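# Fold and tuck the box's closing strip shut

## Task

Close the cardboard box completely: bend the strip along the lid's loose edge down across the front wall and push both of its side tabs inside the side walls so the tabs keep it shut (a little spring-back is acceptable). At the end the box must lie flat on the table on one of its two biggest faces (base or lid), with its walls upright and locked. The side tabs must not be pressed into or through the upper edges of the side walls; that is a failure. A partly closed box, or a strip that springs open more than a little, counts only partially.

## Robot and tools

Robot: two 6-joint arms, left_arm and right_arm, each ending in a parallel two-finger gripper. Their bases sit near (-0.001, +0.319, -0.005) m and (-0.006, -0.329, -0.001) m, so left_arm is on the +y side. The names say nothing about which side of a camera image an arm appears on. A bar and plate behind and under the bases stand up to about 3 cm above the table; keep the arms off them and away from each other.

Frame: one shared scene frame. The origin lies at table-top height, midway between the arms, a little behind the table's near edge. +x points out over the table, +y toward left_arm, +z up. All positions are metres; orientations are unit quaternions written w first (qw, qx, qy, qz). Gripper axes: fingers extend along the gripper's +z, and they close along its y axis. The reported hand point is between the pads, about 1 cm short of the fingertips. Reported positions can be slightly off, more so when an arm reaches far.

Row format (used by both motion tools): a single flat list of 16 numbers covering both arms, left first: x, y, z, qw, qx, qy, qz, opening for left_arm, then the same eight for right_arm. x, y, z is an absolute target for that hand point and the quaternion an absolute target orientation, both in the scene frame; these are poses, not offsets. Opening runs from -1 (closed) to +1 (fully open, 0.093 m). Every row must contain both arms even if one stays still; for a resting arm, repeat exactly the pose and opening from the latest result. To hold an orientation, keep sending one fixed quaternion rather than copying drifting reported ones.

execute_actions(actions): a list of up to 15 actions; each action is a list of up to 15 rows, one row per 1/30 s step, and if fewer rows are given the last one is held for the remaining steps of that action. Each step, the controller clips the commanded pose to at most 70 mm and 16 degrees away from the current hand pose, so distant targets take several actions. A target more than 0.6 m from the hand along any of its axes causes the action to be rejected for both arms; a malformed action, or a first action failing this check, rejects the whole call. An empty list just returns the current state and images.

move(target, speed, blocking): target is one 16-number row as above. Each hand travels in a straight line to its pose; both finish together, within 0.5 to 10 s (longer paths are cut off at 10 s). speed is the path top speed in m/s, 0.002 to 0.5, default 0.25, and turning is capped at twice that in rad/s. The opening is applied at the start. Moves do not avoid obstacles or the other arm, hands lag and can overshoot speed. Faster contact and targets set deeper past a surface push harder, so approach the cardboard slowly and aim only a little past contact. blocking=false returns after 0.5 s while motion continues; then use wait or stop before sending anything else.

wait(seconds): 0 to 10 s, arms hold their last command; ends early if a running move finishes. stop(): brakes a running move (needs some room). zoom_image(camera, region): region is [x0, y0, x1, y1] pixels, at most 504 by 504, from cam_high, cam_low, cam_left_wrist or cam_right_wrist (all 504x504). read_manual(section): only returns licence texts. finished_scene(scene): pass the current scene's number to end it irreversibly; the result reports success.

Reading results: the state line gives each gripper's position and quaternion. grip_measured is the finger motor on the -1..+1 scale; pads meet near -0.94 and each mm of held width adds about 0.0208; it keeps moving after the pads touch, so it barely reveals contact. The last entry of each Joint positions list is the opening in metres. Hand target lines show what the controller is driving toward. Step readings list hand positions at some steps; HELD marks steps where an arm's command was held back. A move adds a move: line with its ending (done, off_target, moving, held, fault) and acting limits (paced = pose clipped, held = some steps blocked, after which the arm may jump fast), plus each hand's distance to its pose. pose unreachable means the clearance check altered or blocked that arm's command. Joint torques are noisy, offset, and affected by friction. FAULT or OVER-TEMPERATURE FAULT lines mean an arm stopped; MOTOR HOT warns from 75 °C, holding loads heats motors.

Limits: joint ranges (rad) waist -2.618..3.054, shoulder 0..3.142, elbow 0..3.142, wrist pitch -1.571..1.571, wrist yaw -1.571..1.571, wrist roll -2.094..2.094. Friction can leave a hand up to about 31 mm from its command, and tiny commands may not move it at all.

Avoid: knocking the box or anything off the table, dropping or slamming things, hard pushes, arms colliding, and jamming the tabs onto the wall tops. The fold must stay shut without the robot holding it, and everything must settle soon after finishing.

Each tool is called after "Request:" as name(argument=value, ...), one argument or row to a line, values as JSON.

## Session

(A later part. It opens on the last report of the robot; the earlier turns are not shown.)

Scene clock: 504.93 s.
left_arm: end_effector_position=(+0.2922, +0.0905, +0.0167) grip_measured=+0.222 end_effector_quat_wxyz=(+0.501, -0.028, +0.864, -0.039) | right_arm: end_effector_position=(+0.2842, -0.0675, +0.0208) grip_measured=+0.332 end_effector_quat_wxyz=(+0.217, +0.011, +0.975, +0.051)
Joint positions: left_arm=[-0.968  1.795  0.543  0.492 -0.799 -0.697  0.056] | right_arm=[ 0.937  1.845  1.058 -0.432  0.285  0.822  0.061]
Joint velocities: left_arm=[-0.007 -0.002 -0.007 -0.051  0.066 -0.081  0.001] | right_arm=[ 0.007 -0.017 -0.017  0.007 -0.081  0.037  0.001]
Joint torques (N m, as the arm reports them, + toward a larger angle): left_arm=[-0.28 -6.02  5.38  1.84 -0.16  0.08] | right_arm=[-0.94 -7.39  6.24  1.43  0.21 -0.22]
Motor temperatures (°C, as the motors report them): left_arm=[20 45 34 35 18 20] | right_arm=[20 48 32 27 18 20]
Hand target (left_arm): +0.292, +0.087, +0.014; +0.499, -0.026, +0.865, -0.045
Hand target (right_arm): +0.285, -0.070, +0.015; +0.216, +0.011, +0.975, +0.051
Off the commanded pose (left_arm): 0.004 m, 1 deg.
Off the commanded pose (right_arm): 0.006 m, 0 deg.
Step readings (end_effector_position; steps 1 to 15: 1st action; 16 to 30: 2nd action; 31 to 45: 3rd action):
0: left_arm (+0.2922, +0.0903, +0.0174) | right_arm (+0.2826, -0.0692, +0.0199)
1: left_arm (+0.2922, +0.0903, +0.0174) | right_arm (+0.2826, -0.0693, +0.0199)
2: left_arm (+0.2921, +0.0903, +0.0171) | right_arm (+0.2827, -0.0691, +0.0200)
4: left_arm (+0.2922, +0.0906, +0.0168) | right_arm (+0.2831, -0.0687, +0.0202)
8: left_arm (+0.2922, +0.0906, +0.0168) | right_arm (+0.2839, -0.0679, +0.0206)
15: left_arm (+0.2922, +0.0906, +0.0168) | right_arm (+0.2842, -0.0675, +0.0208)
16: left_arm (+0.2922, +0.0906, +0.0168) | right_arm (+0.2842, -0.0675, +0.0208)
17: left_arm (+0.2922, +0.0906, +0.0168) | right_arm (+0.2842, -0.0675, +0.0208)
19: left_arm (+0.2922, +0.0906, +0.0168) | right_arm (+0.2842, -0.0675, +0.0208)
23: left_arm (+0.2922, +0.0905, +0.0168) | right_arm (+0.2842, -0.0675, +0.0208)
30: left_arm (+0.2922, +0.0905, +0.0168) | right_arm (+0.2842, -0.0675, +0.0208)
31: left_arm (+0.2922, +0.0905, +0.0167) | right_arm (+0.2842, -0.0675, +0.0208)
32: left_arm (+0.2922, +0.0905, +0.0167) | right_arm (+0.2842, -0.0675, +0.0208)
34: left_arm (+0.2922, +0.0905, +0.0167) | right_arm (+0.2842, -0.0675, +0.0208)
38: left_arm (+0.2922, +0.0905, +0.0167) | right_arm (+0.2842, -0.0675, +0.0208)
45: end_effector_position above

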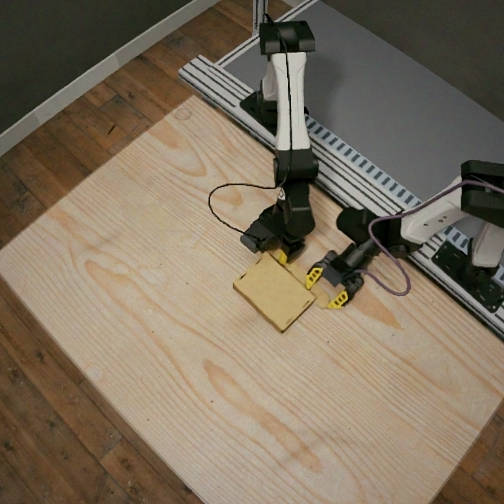

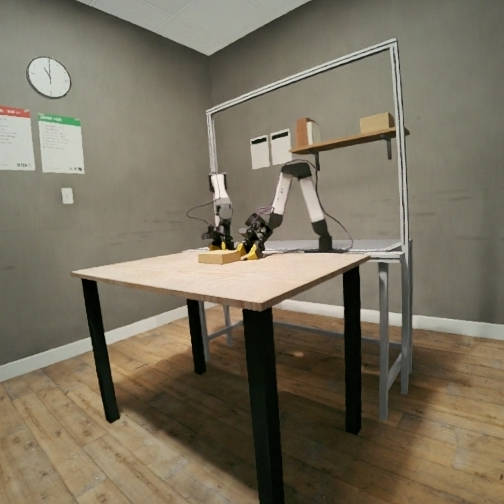

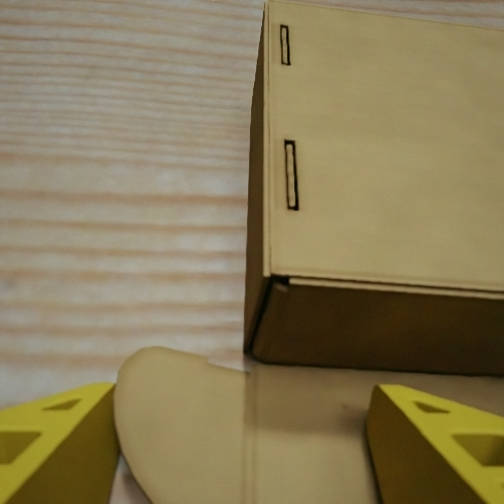

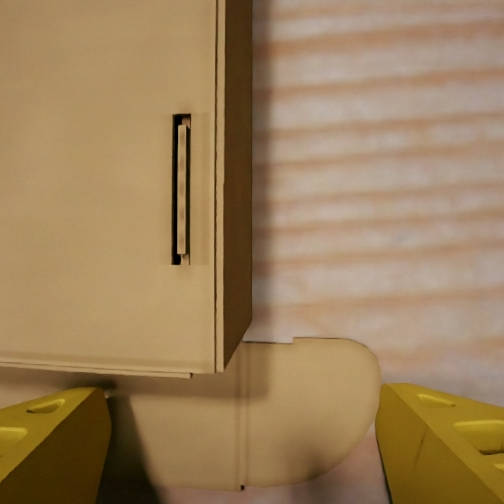

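Request:
execute_actions(
  actions=[
    [[0.292,0.087,0.014,0.4993,-0.026,0.8648,-0.0453,0.17,0.285,-0.070,0.015,0.2157,0.0113,0.9747,0.051,0.28]],
    [[0.292,0.087,0.014,0.4993,-0.026,0.8648,-0.0453,0.12,0.285,-0.070,0.015,0.2157,0.0113,0.9747,0.051,0.23]],
  ],
)

Scene clock: 510.47 s.
left_arm: end_effector_position=(+0.2922, +0.0905, +0.0167) grip_measured=+0.122 end_effector_quat_wxyz=(+0.501, -0.028, +0.864, -0.039) | right_arm: end_effector_position=(+0.2848, -0.0681, +0.0208) grip_measured=+0.232 end_effector_quat_wxyz=(+0.217, +0.012, +0.975, +0.050)
Joint positions: left_arm=[-0.968  1.795  0.543  0.492 -0.799 -0.697  0.051] | right_arm=[ 0.935  1.845  1.058 -0.432  0.285  0.822  0.056]
Joint velocities: left_arm=[-0.012 -0.012 -0.017  0.051 -0.066  0.022 -0.002] | right_arm=[-0.002  0.007 -0.012 -0.037  0.007  0.051 -0.001]
Joint torques (N m, as the arm reports them, + toward a larger angle): left_arm=[-0.26 -6.17  5.3   1.82 -0.16  0.05] | right_arm=[-0.73 -7.35  6.24  1.43  0.2  -0.22]
Motor temperatures (°C, as the motors report them): left_arm=[20 44 34 35 18 20] | right_arm=[20 48 32 27 18 20]
Hand target (left_arm): +0.292, +0.087, +0.014; +0.499, -0.026, +0.865, -0.045
Hand target (right_arm): +0.285, -0.070, +0.015; +0.216, +0.011, +0.975, +0.051
Off the commanded pose (left_arm): 0.004 m, 1 deg.
Off the commanded pose (right_arm): 0.006 m, 0 deg.
Step readings (end_effector_position; steps 1 to 15: 1st action; 16 to 30: 2nd action):
0: left_arm (+0.2922, +0.0905, +0.0167) | right_arm (+0.2842, -0.0675, +0.0208)
1: left_arm (+0.2922, +0.0905, +0.0167) | right_arm (+0.2842, -0.0675, +0.0208)
2: left_arm (+0.2922, +0.0905, +0.0167) | right_arm (+0.2843, -0.0676, +0.0208)
4: left_arm (+0.2922, +0.0905, +0.0167) | right_arm (+0.2847, -0.0681, +0.0208)
8: left_arm (+0.2922, +0.0905, +0.0167) | right_arm (+0.2847, -0.0681, +0.0208)
15: left_arm (+0.2922, +0.0905, +0.0167) | right_arm (+0.2847, -0.0681, +0.0208)
16: left_arm (+0.2922, +0.0905, +0.0167) | right_arm (+0.2848, -0.0681, +0.0208)
17: left_arm (+0.2922, +0.0905, +0.0167) | right_arm (+0.2848, -0.0681, +0.0208)
19: left_arm (+0.2922, +0.0905, +0.0167) | right_arm (+0.2848, -0.0681, +0.0208)
23: left_arm (+0.2922, +0.0905, +0.0167) | right_arm (+0.2848, -0.0681, +0.0208)
30: end_effector_position above

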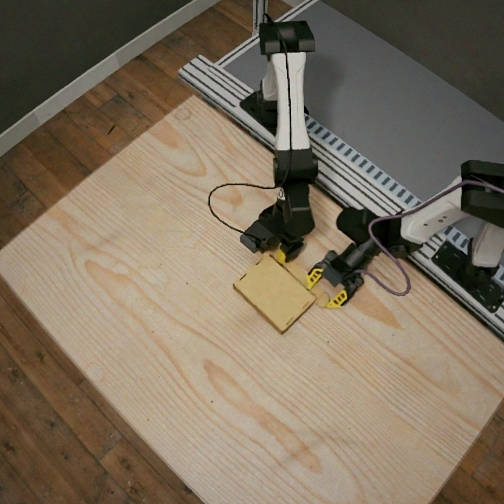

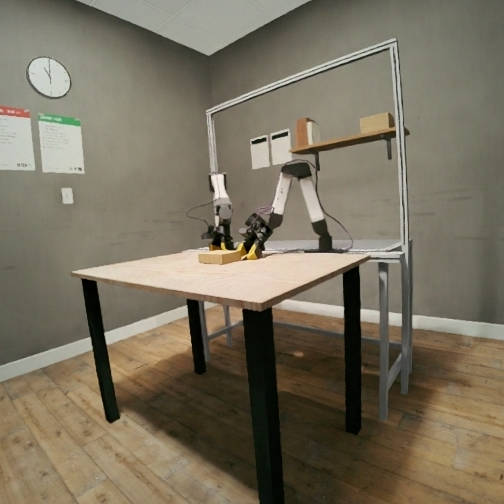

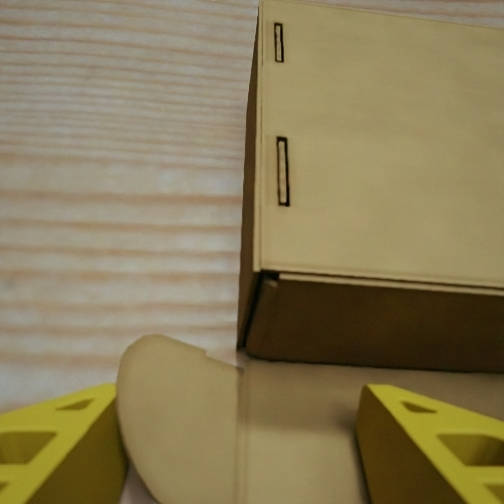

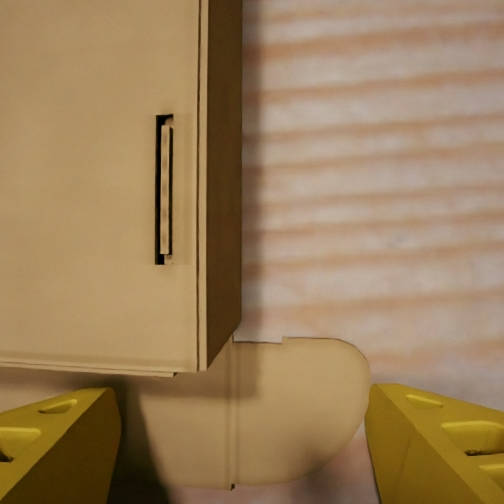

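Request:
execute_actions(
  actions=[
    [[0.292,0.087,0.014,0.4993,-0.026,0.8648,-0.0453,0.0,0.285,-0.070,0.015,0.2157,0.0113,0.9747,0.051,0.23]],
    [[0.292,0.087,0.014,0.4993,-0.026,0.8648,-0.0453,-0.15,0.285,-0.070,0.015,0.2157,0.0113,0.9747,0.051,0.23]],
    [[0.292,0.087,0.014,0.4993,-0.026,0.8648,-0.0453,-0.3,0.285,-0.070,0.015,0.2157,0.0113,0.9747,0.051,0.23]],
    [[0.292,0.087,0.014,0.4993,-0.026,0.8648,-0.0453,-0.5,0.285,-0.070,0.015,0.2157,0.0113,0.9747,0.051,0.23]],
  ],
)

Scene clock: 518.57 s.
left_arm: end_effector_position=(+0.2922, +0.0905, +0.0167) grip_measured=-0.498 end_effector_quat_wxyz=(+0.501, -0.028, +0.864, -0.039) | right_arm: end_effector_position=(+0.2848, -0.0681, +0.0208) grip_measured=+0.232 end_effector_quat_wxyz=(+0.217, +0.012, +0.975, +0.050)
Joint positions: left_arm=[-0.968  1.795  0.543  0.492 -0.799 -0.697  0.021] | right_arm=[ 0.935  1.845  1.058 -0.432  0.285  0.822  0.056]
Joint velocities: left_arm=[ 0.002  0.007  0.002  0.022 -0.081 -0.022 -0.   ] | right_arm=[ 0.002  0.007  0.007  0.022 -0.066  0.051 -0.   ]
Joint torques (N m, as the arm reports them, + toward a larger angle): left_arm=[-0.36 -6.18  5.3   1.87 -0.18  0.08] | right_arm=[-0.74 -7.41  6.23  1.44  0.19 -0.22]
Motor temperatures (°C, as the motors report them): left_arm=[20 44 34 35 18 20] | right_arm=[20 48 32 26 18 20]
Hand target (left_arm): +0.292, +0.087, +0.014; +0.499, -0.026, +0.865, -0.045
Hand target (right_arm): +0.285, -0.070, +0.015; +0.216, +0.011, +0.975, +0.051
Off the commanded pose (left_arm): 0.004 m, 1 deg.
Off the commanded pose (right_arm): 0.006 m, 0 deg.
Step readings (end_effector_position; steps 1 to 15: 1st action; 16 to 30: 2nd action; 31 to 45: 3rd action; 46 to 60: 4th action):
0: left_arm (+0.2922, +0.0905, +0.0167) | right_arm (+0.2848, -0.0681, +0.0208)
1: left_arm (+0.2922, +0.0905, +0.0167) | right_arm (+0.2848, -0.0681, +0.0208)
2: left_arm (+0.2922, +0.0905, +0.0167) | right_arm (+0.2848, -0.0681, +0.0208)
4: left_arm (+0.2922, +0.0905, +0.0167) | right_arm (+0.2848, -0.0681, +0.0208)
8: left_arm (+0.2922, +0.0905, +0.0167) | right_arm (+0.2848, -0.0681, +0.0208)
15: left_arm (+0.2922, +0.0905, +0.0167) | right_arm (+0.2848, -0.0681, +0.0208)
16: left_arm (+0.2922, +0.0905, +0.0167) | right_arm (+0.2848, -0.0681, +0.0208)
17: left_arm (+0.2922, +0.0905, +0.0167) | right_arm (+0.2848, -0.0681, +0.0208)
19: left_arm (+0.2922, +0.0905, +0.0167) | right_arm (+0.2848, -0.0681, +0.0208)
23: left_arm (+0.2922, +0.0905, +0.0167) | right_arm (+0.2848, -0.0681, +0.0208)
30: left_arm (+0.2922, +0.0905, +0.0167) | right_arm (+0.2848, -0.0681, +0.0208)
31: left_arm (+0.2922, +0.0905, +0.0167) | right_arm (+0.2848, -0.0681, +0.0208)
32: left_arm (+0.2922, +0.0905, +0.0167) | right_arm (+0.2848, -0.0681, +0.0208)
34: left_arm (+0.2922, +0.0905, +0.0167) | right_arm (+0.2848, -0.0681, +0.0208)
38: left_arm (+0.2922, +0.0905, +0.0167) | right_arm (+0.2848, -0.0681, +0.0208)
45: left_arm (+0.2922, +0.0905, +0.0167) | right_arm (+0.2848, -0.0681, +0.0208)
46: left_arm (+0.2922, +0.0905, +0.0167) | right_arm (+0.2848, -0.0681, +0.0208)
47: left_arm (+0.2922, +0.0905, +0.0167) | right_arm (+0.2848, -0.0681, +0.0208)
49: left_arm (+0.2922, +0.0905, +0.0167) | right_arm (+0.2848, -0.0681, +0.0208)
53: left_arm (+0.2922, +0.0905, +0.0167) | right_arm (+0.2848, -0.0681, +0.0208)
60: end_effector_position above

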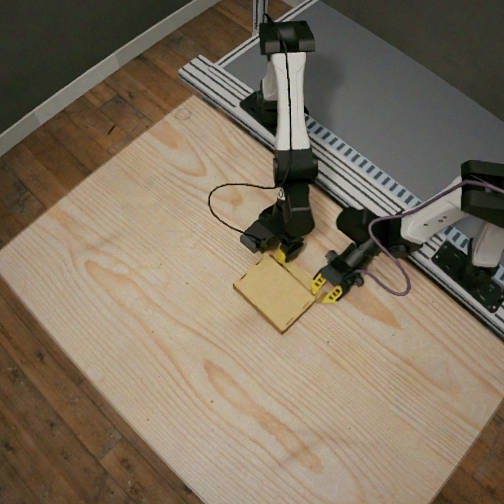

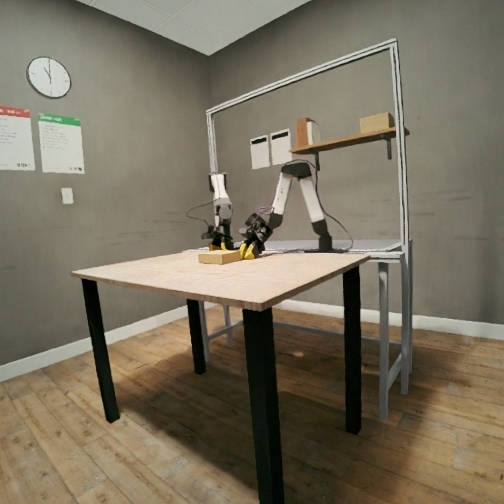

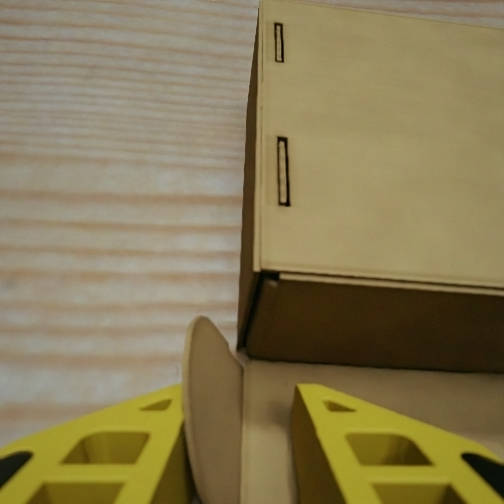

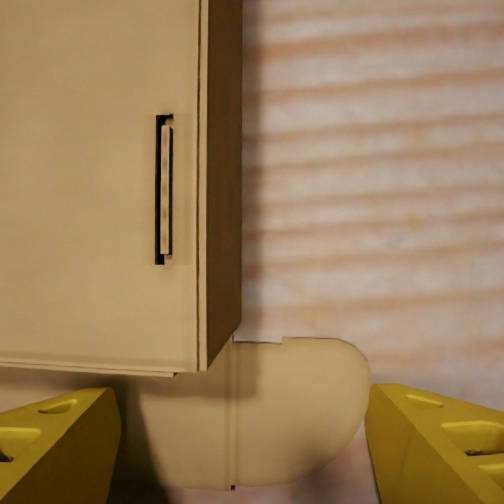

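Request:
move(
  target=[0.279,0.090,0.016,0.5,0,0.866,0,-0.65, 0.285,-0.070,0.015,0.2157,0.0113,0.9747,0.051,0.23],
  speed=0.015,
)

Scene clock: 526.57 s.
left_arm: end_effector_position=(+0.2810, +0.0949, +0.0142) grip_measured=-0.648 end_effector_quat_wxyz=(+0.504, -0.009, +0.863, -0.002) | right_arm: end_effector_position=(+0.2848, -0.0681, +0.0208) grip_measured=+0.232 end_effector_quat_wxyz=(+0.217, +0.012, +0.975, +0.050)
Joint positions: left_arm=[-1.012  1.795  0.543  0.425 -0.868 -0.697  0.014] | right_arm=[ 0.935  1.845  1.058 -0.432  0.285  0.822  0.056]
Joint velocities: left_arm=[ 0.002 -0.002 -0.012  0.007  0.007  0.007  0.001] | right_arm=[ 0.012 -0.002  0.012 -0.037 -0.022  0.022 -0.   ]
Joint torques (N m, as the arm reports them, + toward a larger angle): left_arm=[-1.05 -7.86  6.63  1.18 -0.28  0.07] | right_arm=[-0.76 -7.39  6.23  1.43  0.21 -0.22]
Motor temperatures (°C, as the motors report them): left_arm=[20 44 34 35 18 20] | right_arm=[20 48 31 26 18 20]
Hand target (left_arm): +0.279, +0.090, +0.016; +0.501, +0.001, +0.866, -0.001
Hand target (right_arm): +0.285, -0.070, +0.015; +0.216, +0.011, +0.975, +0.051
Off the commanded pose (left_arm): 0.006 m, 1 deg.
Off the commanded pose (right_arm): 0.006 m, 0 deg.
move: done

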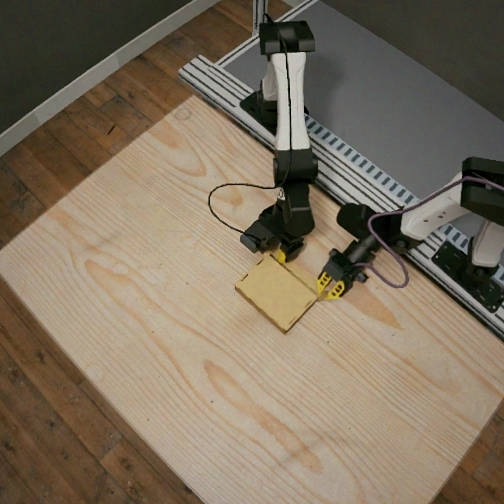

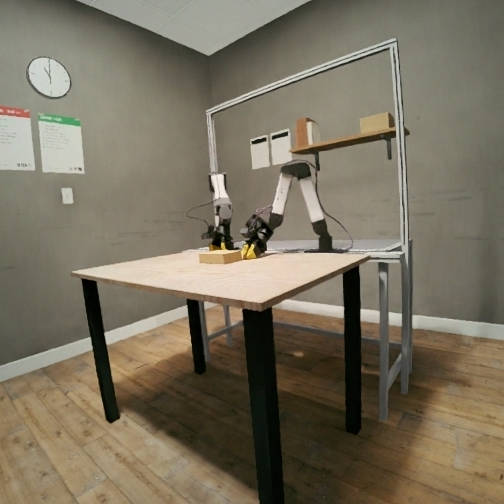

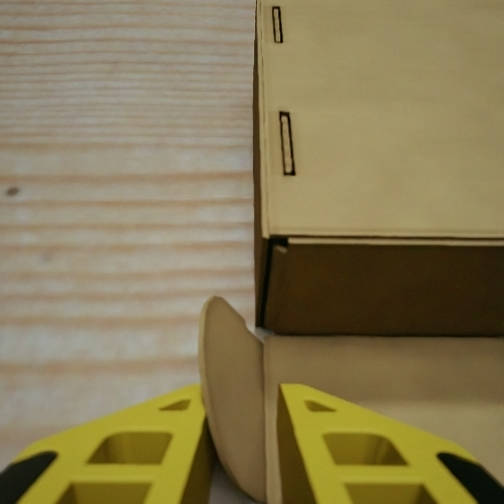

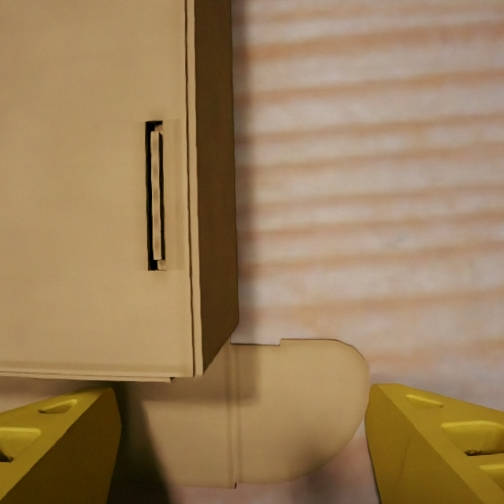

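Request:
move(
  target=[0.280,0.083,0.022,0.5,0,0.866,0,-0.65, 0.285,-0.070,0.015,0.2157,0.0113,0.9747,0.051,0.23],
  speed=0.01,
)

Scene clock: 532.13 s.
left_arm: end_effector_position=(+0.2802, +0.0943, +0.0146) grip_measured=-0.648 end_effector_quat_wxyz=(+0.500, -0.001, +0.866, +0.014) | right_arm: end_effector_position=(+0.2848, -0.0681, +0.0208) grip_measured=+0.232 end_effector_quat_wxyz=(+0.217, +0.012, +0.975, +0.050)
Joint positions: left_arm=[-1.019  1.795  0.569  0.36  -0.882 -0.699  0.014] | right_arm=[ 0.935  1.845  1.058 -0.432  0.285  0.822  0.056]
Joint velocities: left_arm=[-0.007  0.012 -0.002  0.081 -0.037 -0.022 -0.001] | right_arm=[-0.002 -0.007 -0.022  0.051 -0.007 -0.007 -0.   ]
Joint torques (N m, as the arm reports them, + toward a larger angle): left_arm=[-1.16 -8.51  7.51  1.27 -0.23 -0.03] | right_arm=[-0.77 -7.39  6.2   1.44  0.2  -0.22]
Motor temperatures (°C, as the motors report them): left_arm=[20 44 34 34 18 20] | right_arm=[20 48 31 26 18 20]
Hand target (left_arm): +0.280, +0.083, +0.022; +0.500, +0.000, +0.866, -0.000
Hand target (right_arm): +0.285, -0.070, +0.015; +0.216, +0.011, +0.975, +0.051
Off the commanded pose (left_arm): 0.014 m, 2 deg.
Off the commanded pose (right_arm): 0.006 m, 0 deg.
move: off_target (left_arm)

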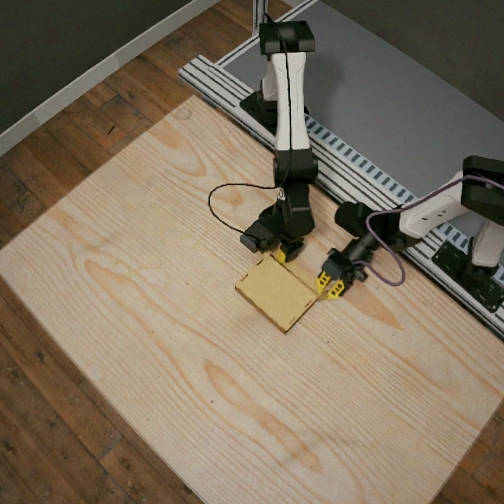

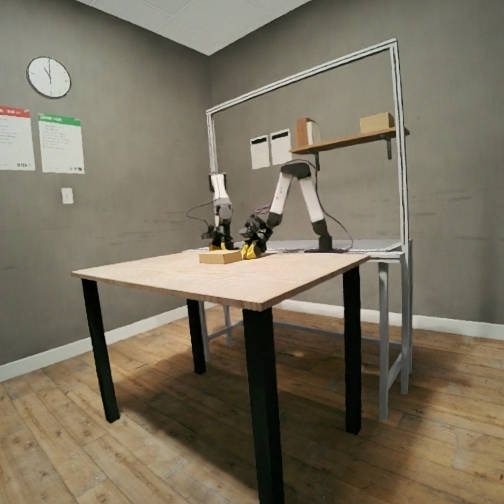

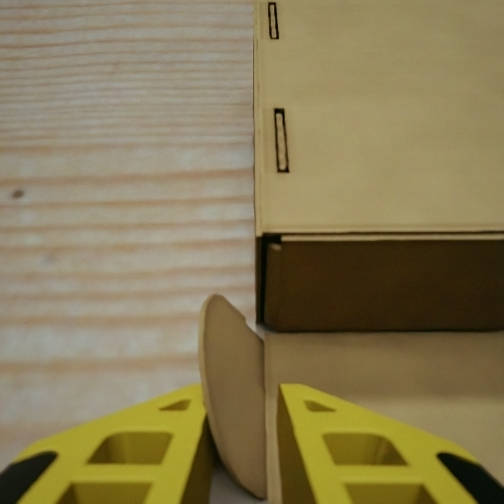

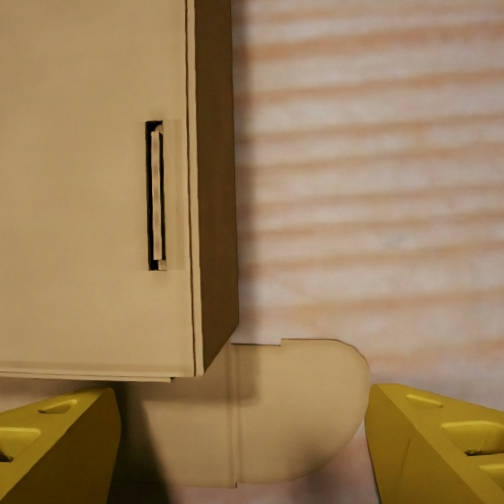

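Request:
execute_actions(
  actions=[
    [[0.280,0.090,0.015,0.5,0,0.866,0,-0.65,0.285,-0.070,0.015,0.2157,0.0113,0.9747,0.051,0.17]],
    [[0.280,0.090,0.015,0.5,0,0.866,0,-0.65,0.285,-0.070,0.022,0.2157,0.0113,0.9747,0.051,0.13]],
    [[0.280,0.090,0.015,0.5,0,0.866,0,-0.65,0.285,-0.070,0.030,0.2157,0.0113,0.9747,0.051,0.09]],
  ],
)

Scene clock: 539.17 s.
left_arm: end_effector_position=(+0.2804, +0.0930, +0.0149) grip_measured=-0.648 end_effector_quat_wxyz=(+0.500, -0.002, +0.866, +0.011) | right_arm: end_effector_position=(+0.2818, -0.0726, +0.0207) grip_measured=+0.092 end_effector_quat_wxyz=(+0.211, +0.012, +0.977, +0.042)
Joint positions: left_arm=[-1.019  1.795  0.57   0.366 -0.878 -0.7    0.014] | right_arm=[ 0.933  1.839  1.058 -0.458  0.286  0.822  0.05 ]
Joint velocities: left_arm=[-0.012 -0.002 -0.017 -0.037 -0.051 -0.022  0.   ] | right_arm=[ 0.007 -0.007  0.017  0.007  0.007  0.022 -0.001]
Joint torques (N m, as the arm reports them, + toward a larger angle): left_arm=[-0.16 -7.5   4.67  1.77 -0.2   0.09] | right_arm=[-0.56 -9.17  9.24  1.05  0.2  -0.21]
Motor temperatures (°C, as the motors report them): left_arm=[20 44 35 34 18 20] | right_arm=[20 48 31 26 18 20]
Hand target (left_arm): +0.280, +0.090, +0.015; +0.500, -0.000, +0.866, +0.000
Hand target (right_arm): +0.285, -0.070, +0.030; +0.216, +0.011, +0.975, +0.051
Off the commanded pose (left_arm): 0.003 m, 1 deg.
Off the commanded pose (right_arm): 0.010 m, 1 deg.
Step readings (end_effector_position; steps 1 to 15: 1st action; 16 to 30: 2nd action; 31 to 45: 3rd action):
0: left_arm (+0.2802, +0.0943, +0.0145) | right_arm (+0.2848, -0.0681, +0.0208)
1: left_arm (+0.2803, +0.0941, +0.0147) | right_arm (+0.2848, -0.0682, +0.0208)
2: left_arm (+0.2804, +0.0940, +0.0148) | right_arm (+0.2851, -0.0685, +0.0209)
4: left_arm (+0.2804, +0.0939, +0.0149) | right_arm (+0.2853, -0.0687, +0.0208)
8: left_arm (+0.2804, +0.0938, +0.0149) | right_arm (+0.2853, -0.0687, +0.0208)
15: left_arm (+0.2805, +0.0938, +0.0150) | right_arm (+0.2853, -0.0687, +0.0208)
16: left_arm (+0.2805, +0.0938, +0.0150) | right_arm (+0.2851, -0.0689, +0.0207)
17: left_arm (+0.2805, +0.0938, +0.0150) | right_arm (+0.2849, -0.0692, +0.0206)
19: left_arm (+0.2805, +0.0938, +0.0150) | right_arm (+0.2848, -0.0693, +0.0205)
23: left_arm (+0.2804, +0.0938, +0.0149) | right_arm (+0.2848, -0.0693, +0.0205)
30: left_arm (+0.2804, +0.0938, +0.0149) | right_arm (+0.2848, -0.0693, +0.0205)
31: left_arm (+0.2804, +0.0938, +0.0149) | right_arm (+0.2844, -0.0697, +0.0203)
32: left_arm (+0.2805, +0.0937, +0.0150) | right_arm (+0.2838, -0.0705, +0.0203)
34: left_arm (+0.2804, +0.0934, +0.0149) | right_arm (+0.2828, -0.0714, +0.0204)
38: left_arm (+0.2804, +0.0931, +0.0149) | right_arm (+0.2822, -0.0722, +0.0208)
45: end_effector_position above

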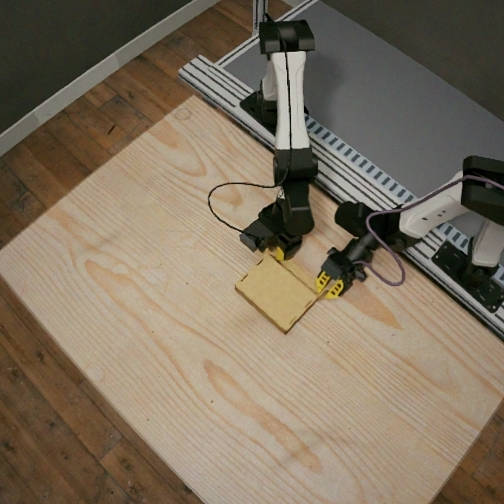

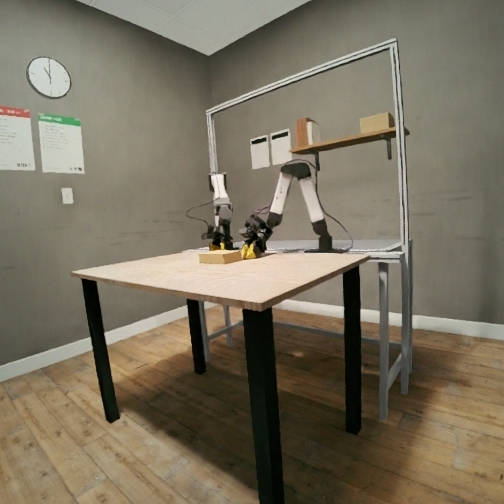

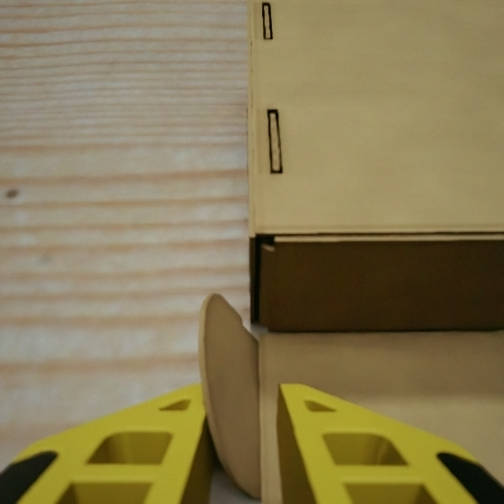

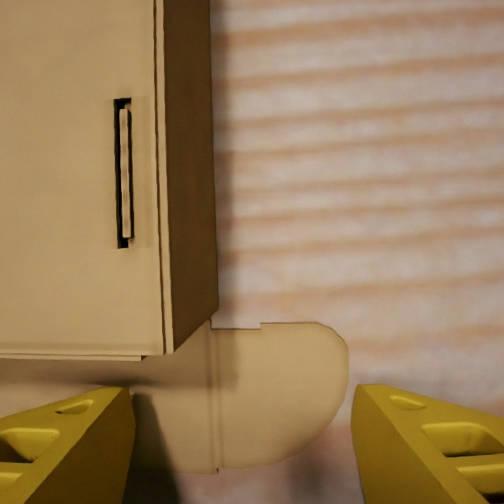

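Request:
execute_actions(
  actions=[
    [[0.280,0.090,0.018,0.5,0,0.866,0,-0.78,0.283,-0.072,0.022,0.2157,0.0113,0.9747,0.051,0.3]],
    [[0.280,0.090,0.018,0.5,0,0.866,0,-0.9,0.283,-0.072,0.022,0.2157,0.0113,0.9747,0.051,0.45]],
    [[0.280,0.090,0.018,0.5,0,0.866,0,-1,0.283,-0.072,0.022,0.2157,0.0113,0.9747,0.051,0.45]],
  ],
)

Request:
zoom_image(
  camera="cam_low",
  region=[180, 215, 290, 275],
)

Scene clock: 550.83 s.
left_arm: end_effector_position=(+0.2803, +0.0923, +0.0146) grip_measured=-0.979 end_effector_quat_wxyz=(+0.499, -0.001, +0.866, +0.009) | right_arm: end_effector_position=(+0.2821, -0.0723, +0.0209) grip_measured=+0.448 end_effector_quat_wxyz=(+0.212, +0.012, +0.976, +0.043)
Joint positions: left_arm=[-1.019  1.795  0.57   0.367 -0.874 -0.7    0.   ] | right_arm=[ 0.933  1.839  1.058 -0.456  0.286  0.822  0.067]
Joint velocities: left_arm=[ 0.002 -0.007 -0.002 -0.066 -0.022 -0.022  0.   ] | right_arm=[ 0.002 -0.022  0.007  0.007 -0.037 -0.037 -0.001]
Joint torques (N m, as the arm reports them, + toward a larger angle): left_arm=[-0.1  -8.64  4.97  1.58 -0.24  0.13] | right_arm=[-0.58 -8.62  6.34  1.39  0.21 -0.21]
Motor temperatures (°C, as the motors report them): left_arm=[20 44 34 34 18 20] | right_arm=[20 50 32 26 18 20]
Hand target (left_arm): +0.280, +0.090, +0.018; +0.500, -0.000, +0.866, -0.000
Hand target (right_arm): +0.283, -0.072, +0.022; +0.216, +0.011, +0.975, +0.051
Off the commanded pose (left_arm): 0.004 m, 1 deg.
Off the commanded pose (right_arm): 0.001 m, 1 deg.
Step readings (end_effector_position; steps 1 to 15: 1st action; 16 to 30: 2nd action; 31 to 45: 3rd action):
0: left_arm (+0.2804, +0.0929, +0.0149) | right_arm (+0.2817, -0.0728, +0.0207)
1: left_arm (+0.2804, +0.0929, +0.0149) | right_arm (+0.2817, -0.0728, +0.0207)
2: left_arm (+0.2804, +0.0928, +0.0148) | right_arm (+0.2817, -0.0727, +0.0207)
4: left_arm (+0.2803, +0.0926, +0.0147) | right_arm (+0.2818, -0.0726, +0.0208)
8: left_arm (+0.2803, +0.0926, +0.0147) | right_arm (+0.2820, -0.0725, +0.0208)
15: left_arm (+0.2803, +0.0926, +0.0147) | right_arm (+0.2820, -0.0724, +0.0209)
16: left_arm (+0.2803, +0.0926, +0.0147) | right_arm (+0.2820, -0.0724, +0.0209)
17: left_arm (+0.2803, +0.0925, +0.0146) | right_arm (+0.2821, -0.0723, +0.0209)
19: left_arm (+0.2803, +0.0924, +0.0146) | right_arm (+0.2821, -0.0723, +0.0209)
23: left_arm (+0.2803, +0.0924, +0.0146) | right_arm (+0.2821, -0.0723, +0.0209)
30: left_arm (+0.2803, +0.0924, +0.0146) | right_arm (+0.2821, -0.0723, +0.0209)
31: left_arm (+0.2803, +0.0923, +0.0146) | right_arm (+0.2821, -0.0723, +0.0209)
32: left_arm (+0.2803, +0.0923, +0.0146) | right_arm (+0.2821, -0.0723, +0.0209)
34: left_arm (+0.2803, +0.0923, +0.0146) | right_arm (+0.2821, -0.0723, +0.0209)
38: left_arm (+0.2803, +0.0923, +0.0146) | right_arm (+0.2821, -0.0723, +0.0209)
45: end_effector_position above

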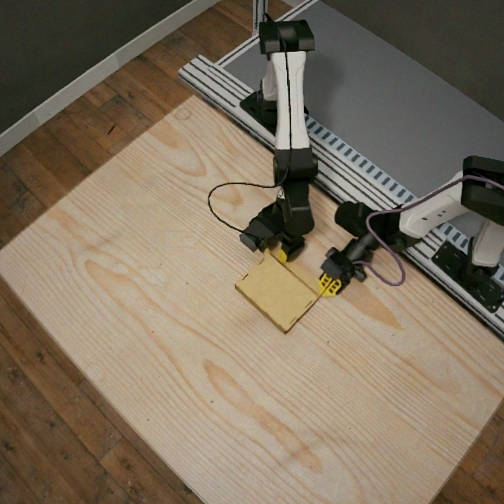

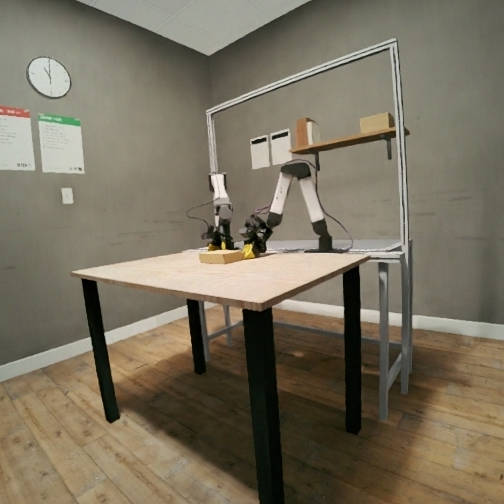

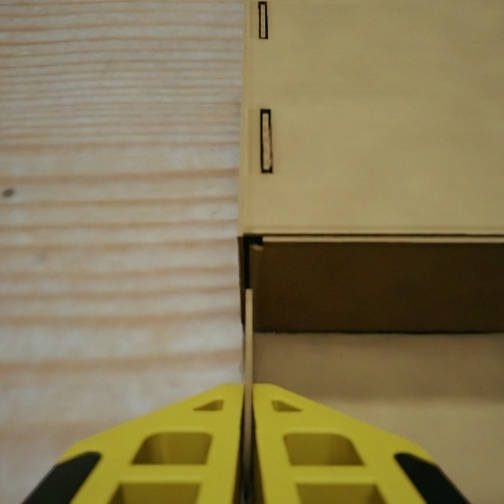

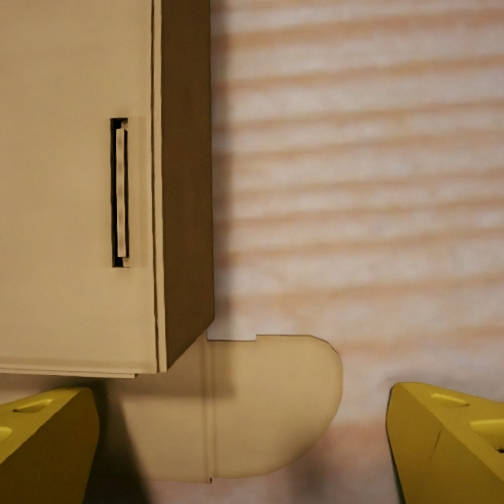

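Region (180, 215, 290, 275) of cam_low's 504x504 image, scaled by 4.582, with more detail than that image has; it fills the top 275 rows of this view, and the rest is white.

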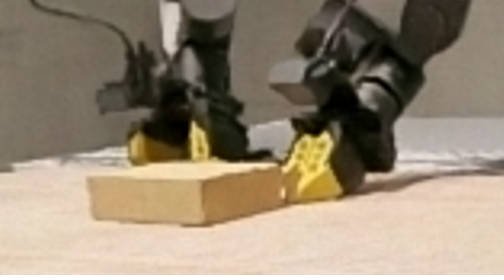

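Request:
move(
  target=[0.280,0.090,0.018,0.5,0,0.866,0,-1, 0.283,-0.078,0.045,0.2127,0.0375,0.9612,0.1694,0.45],
  speed=0.03,
)

Request:
move(
  target=[0.280,0.090,0.018,0.5,0,0.866,0,-1, 0.282,-0.077,0.024,0.2127,0.0375,0.9612,0.1694,0.45],
  speed=0.015,
)

Scene clock: 575.40 s.
left_arm: end_effector_position=(+0.2803, +0.0923, +0.0146) grip_measured=-0.979 end_effector_quat_wxyz=(+0.499, -0.001, +0.866, +0.009) | right_arm: end_effector_position=(+0.2802, -0.0775, +0.0397) grip_measured=+0.448 end_effector_quat_wxyz=(+0.205, +0.040, +0.965, +0.159)
Joint positions: left_arm=[-1.019  1.795  0.57   0.367 -0.874 -0.7    0.   ] | right_arm=[ 0.847  1.679  0.899 -0.287  0.098  0.818  0.067]
Joint velocities: left_arm=[ 0.017  0.027  0.002  0.037 -0.066 -0.022  0.   ] | right_arm=[-0.002  0.007 -0.002  0.051 -0.007 -0.022 -0.   ]
Joint torques (N m, as the arm reports them, + toward a larger angle): left_arm=[-0.23 -8.67  4.92  1.61 -0.22  0.09] | right_arm=[-0.94 -8.06  6.82  1.77  0.14 -0.25]
Motor temperatures (°C, as the motors report them): left_arm=[20 45 34 34 18 20] | right_arm=[20 51 31 26 18 20]
Hand target (left_arm): +0.280, +0.090, +0.018; +0.500, -0.000, +0.866, +0.000
Hand target (right_arm): +0.283, -0.078, +0.044; +0.213, +0.038, +0.962, +0.169
Off the commanded pose (left_arm): 0.004 m, 1 deg.
Off the commanded pose (right_arm): 0.006 m, 2 deg.
move: done

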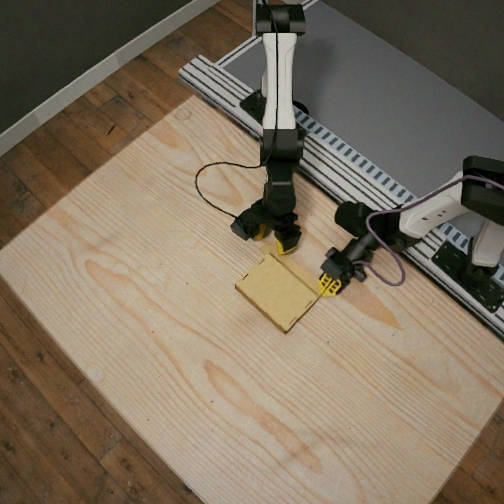

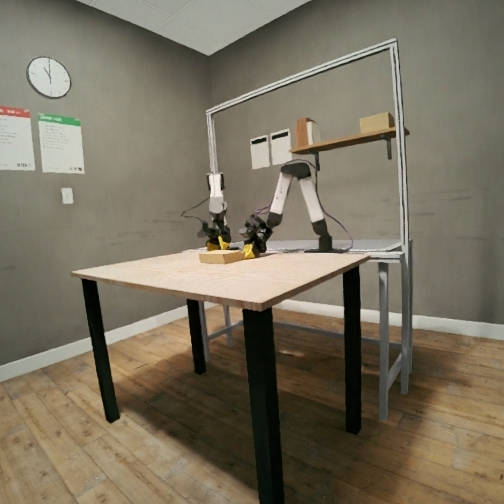

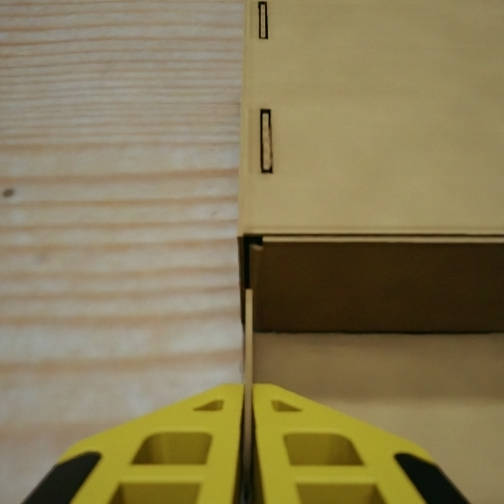

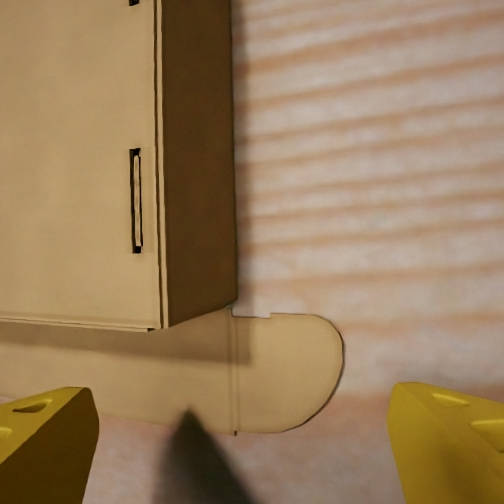

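Scene clock: 576.70 s.
left_arm: end_effector_position=(+0.2803, +0.0923, +0.0146) grip_measured=-0.979 end_effector_quat_wxyz=(+0.499, -0.001, +0.866, +0.009) | right_arm: end_effector_position=(+0.2809, -0.0761, +0.0295) grip_measured=+0.448 end_effector_quat_wxyz=(+0.213, +0.040, +0.962, +0.168)
Joint positions: left_arm=[-1.019  1.795  0.57   0.367 -0.874 -0.7    0.   ] | right_arm=[ 0.847  1.695  0.855 -0.203  0.096  0.818  0.067]
Joint velocities: left_arm=[-0.002  0.002 -0.012  0.037  0.037  0.022  0.   ] | right_arm=[-0.002  0.007 -0.007  0.081 -0.007  0.022  0.002]
Joint torques (N m, as the arm reports them, + toward a larger angle): left_arm=[-0.18 -8.68  5.03  1.57 -0.23  0.09] | right_arm=[-0.83 -5.84  6.7   1.81  0.07 -0.25]
Motor temperatures (°C, as the motors report them): left_arm=[20 45 34 34 18 20] | right_arm=[20 51 31 26 18 20]
Hand target (left_arm): +0.280, +0.090, +0.018; +0.500, -0.000, +0.866, +0.000
Hand target (right_arm): +0.282, -0.077, +0.024; +0.213, +0.038, +0.962, +0.169
Off the commanded pose (left_arm): 0.004 m, 1 deg.
Off the commanded pose (right_arm): 0.006 m, 0 deg.
move: done

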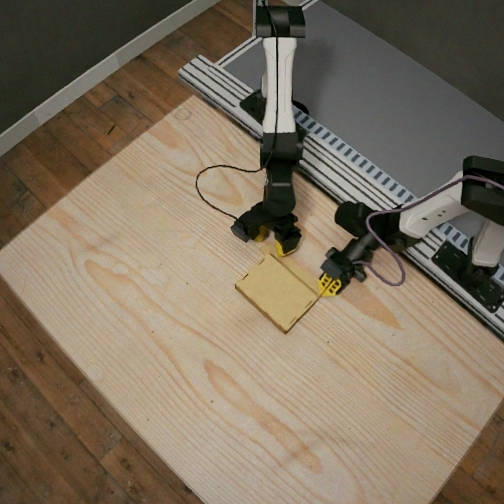

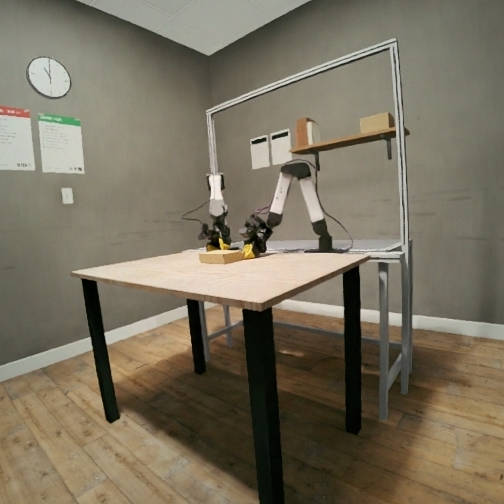

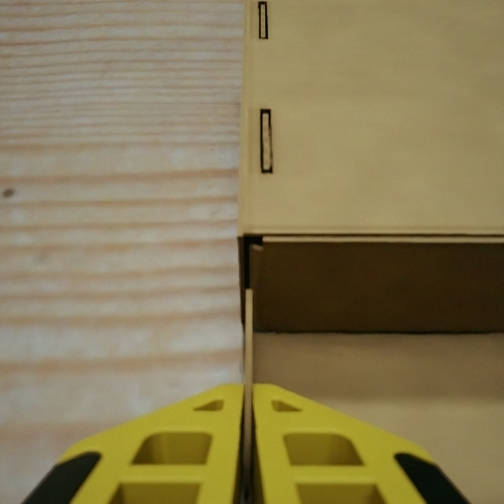

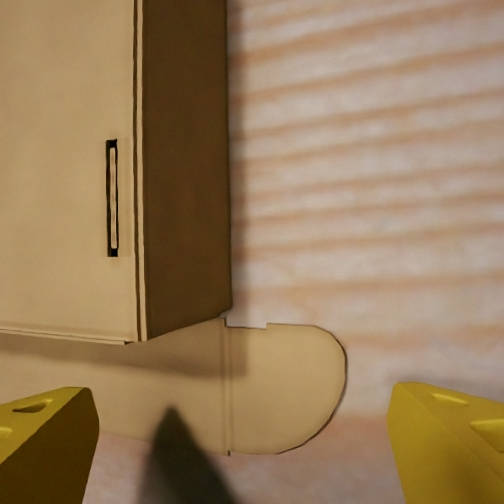

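Request:
move(
  target=[0.280,0.090,0.018,0.5,0,0.866,0,-1, 0.283,-0.064,0.021,0.2127,0.0375,0.9612,0.1694,0.45],
  speed=0.01,
)

Scene clock: 583.53 s.
left_arm: end_effector_position=(+0.2803, +0.0923, +0.0146) grip_measured=-0.979 end_effector_quat_wxyz=(+0.499, -0.001, +0.866, +0.009) | right_arm: end_effector_position=(+0.2812, -0.0753, +0.0252) grip_measured=+0.449 end_effector_quat_wxyz=(+0.215, +0.040, +0.963, +0.160)
Joint positions: left_arm=[-1.019  1.795  0.57   0.367 -0.874 -0.7    0.   ] | right_arm=[ 0.856  1.713  0.859 -0.198  0.114  0.821  0.067]
Joint velocities: left_arm=[-0.012 -0.002 -0.032 -0.022  0.007 -0.007  0.   ] | right_arm=[-0.007  0.012 -0.007  0.007 -0.022 -0.051 -0.001]
Joint torques (N m, as the arm reports them, + toward a larger angle): left_arm=[-0.08 -8.71  4.93  1.62 -0.23  0.1 ] | right_arm=[ 0.71 -4.29  9.72  1.79  0.06 -0.06]
Motor temperatures (°C, as the motors report them): left_arm=[20 46 34 34 18 20] | right_arm=[20 49 31 26 18 20]
Hand target (left_arm): +0.280, +0.090, +0.018; +0.500, -0.000, +0.866, +0.000
Hand target (right_arm): +0.283, -0.064, +0.021; +0.213, +0.037, +0.962, +0.169
Off the commanded pose (left_arm): 0.004 m, 1 deg.
Off the commanded pose (right_arm): 0.012 m, 1 deg.
move: off_target (right_arm)

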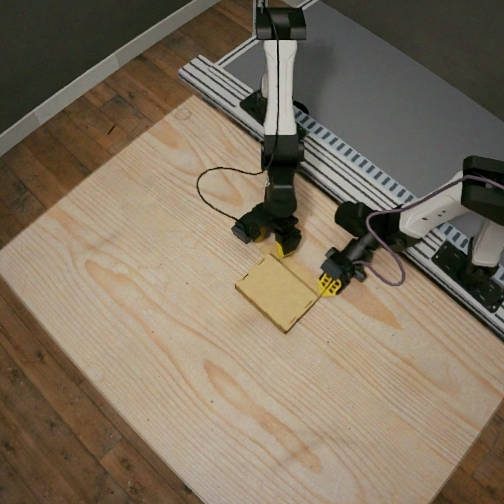

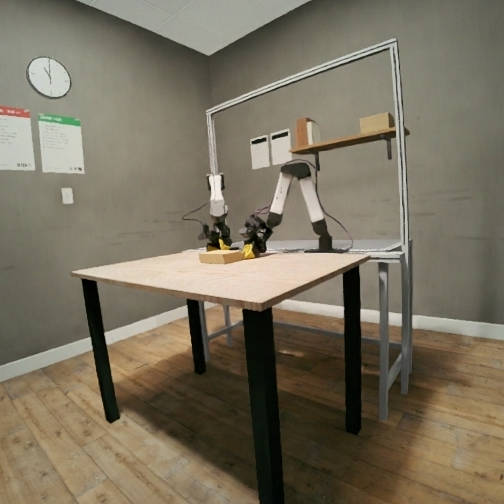

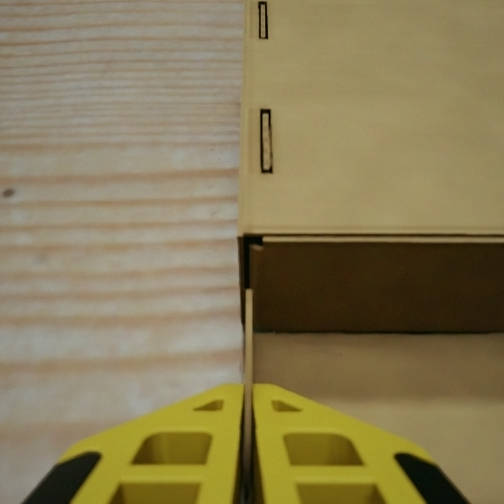

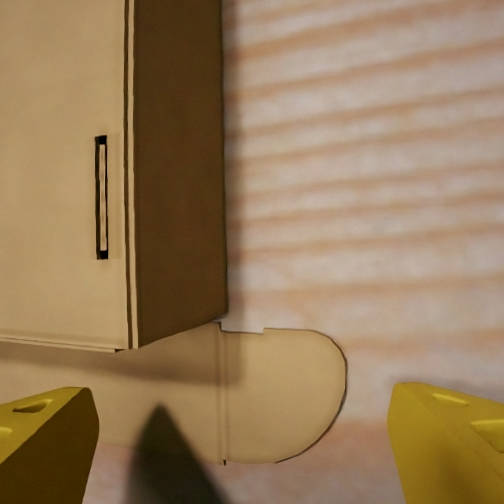

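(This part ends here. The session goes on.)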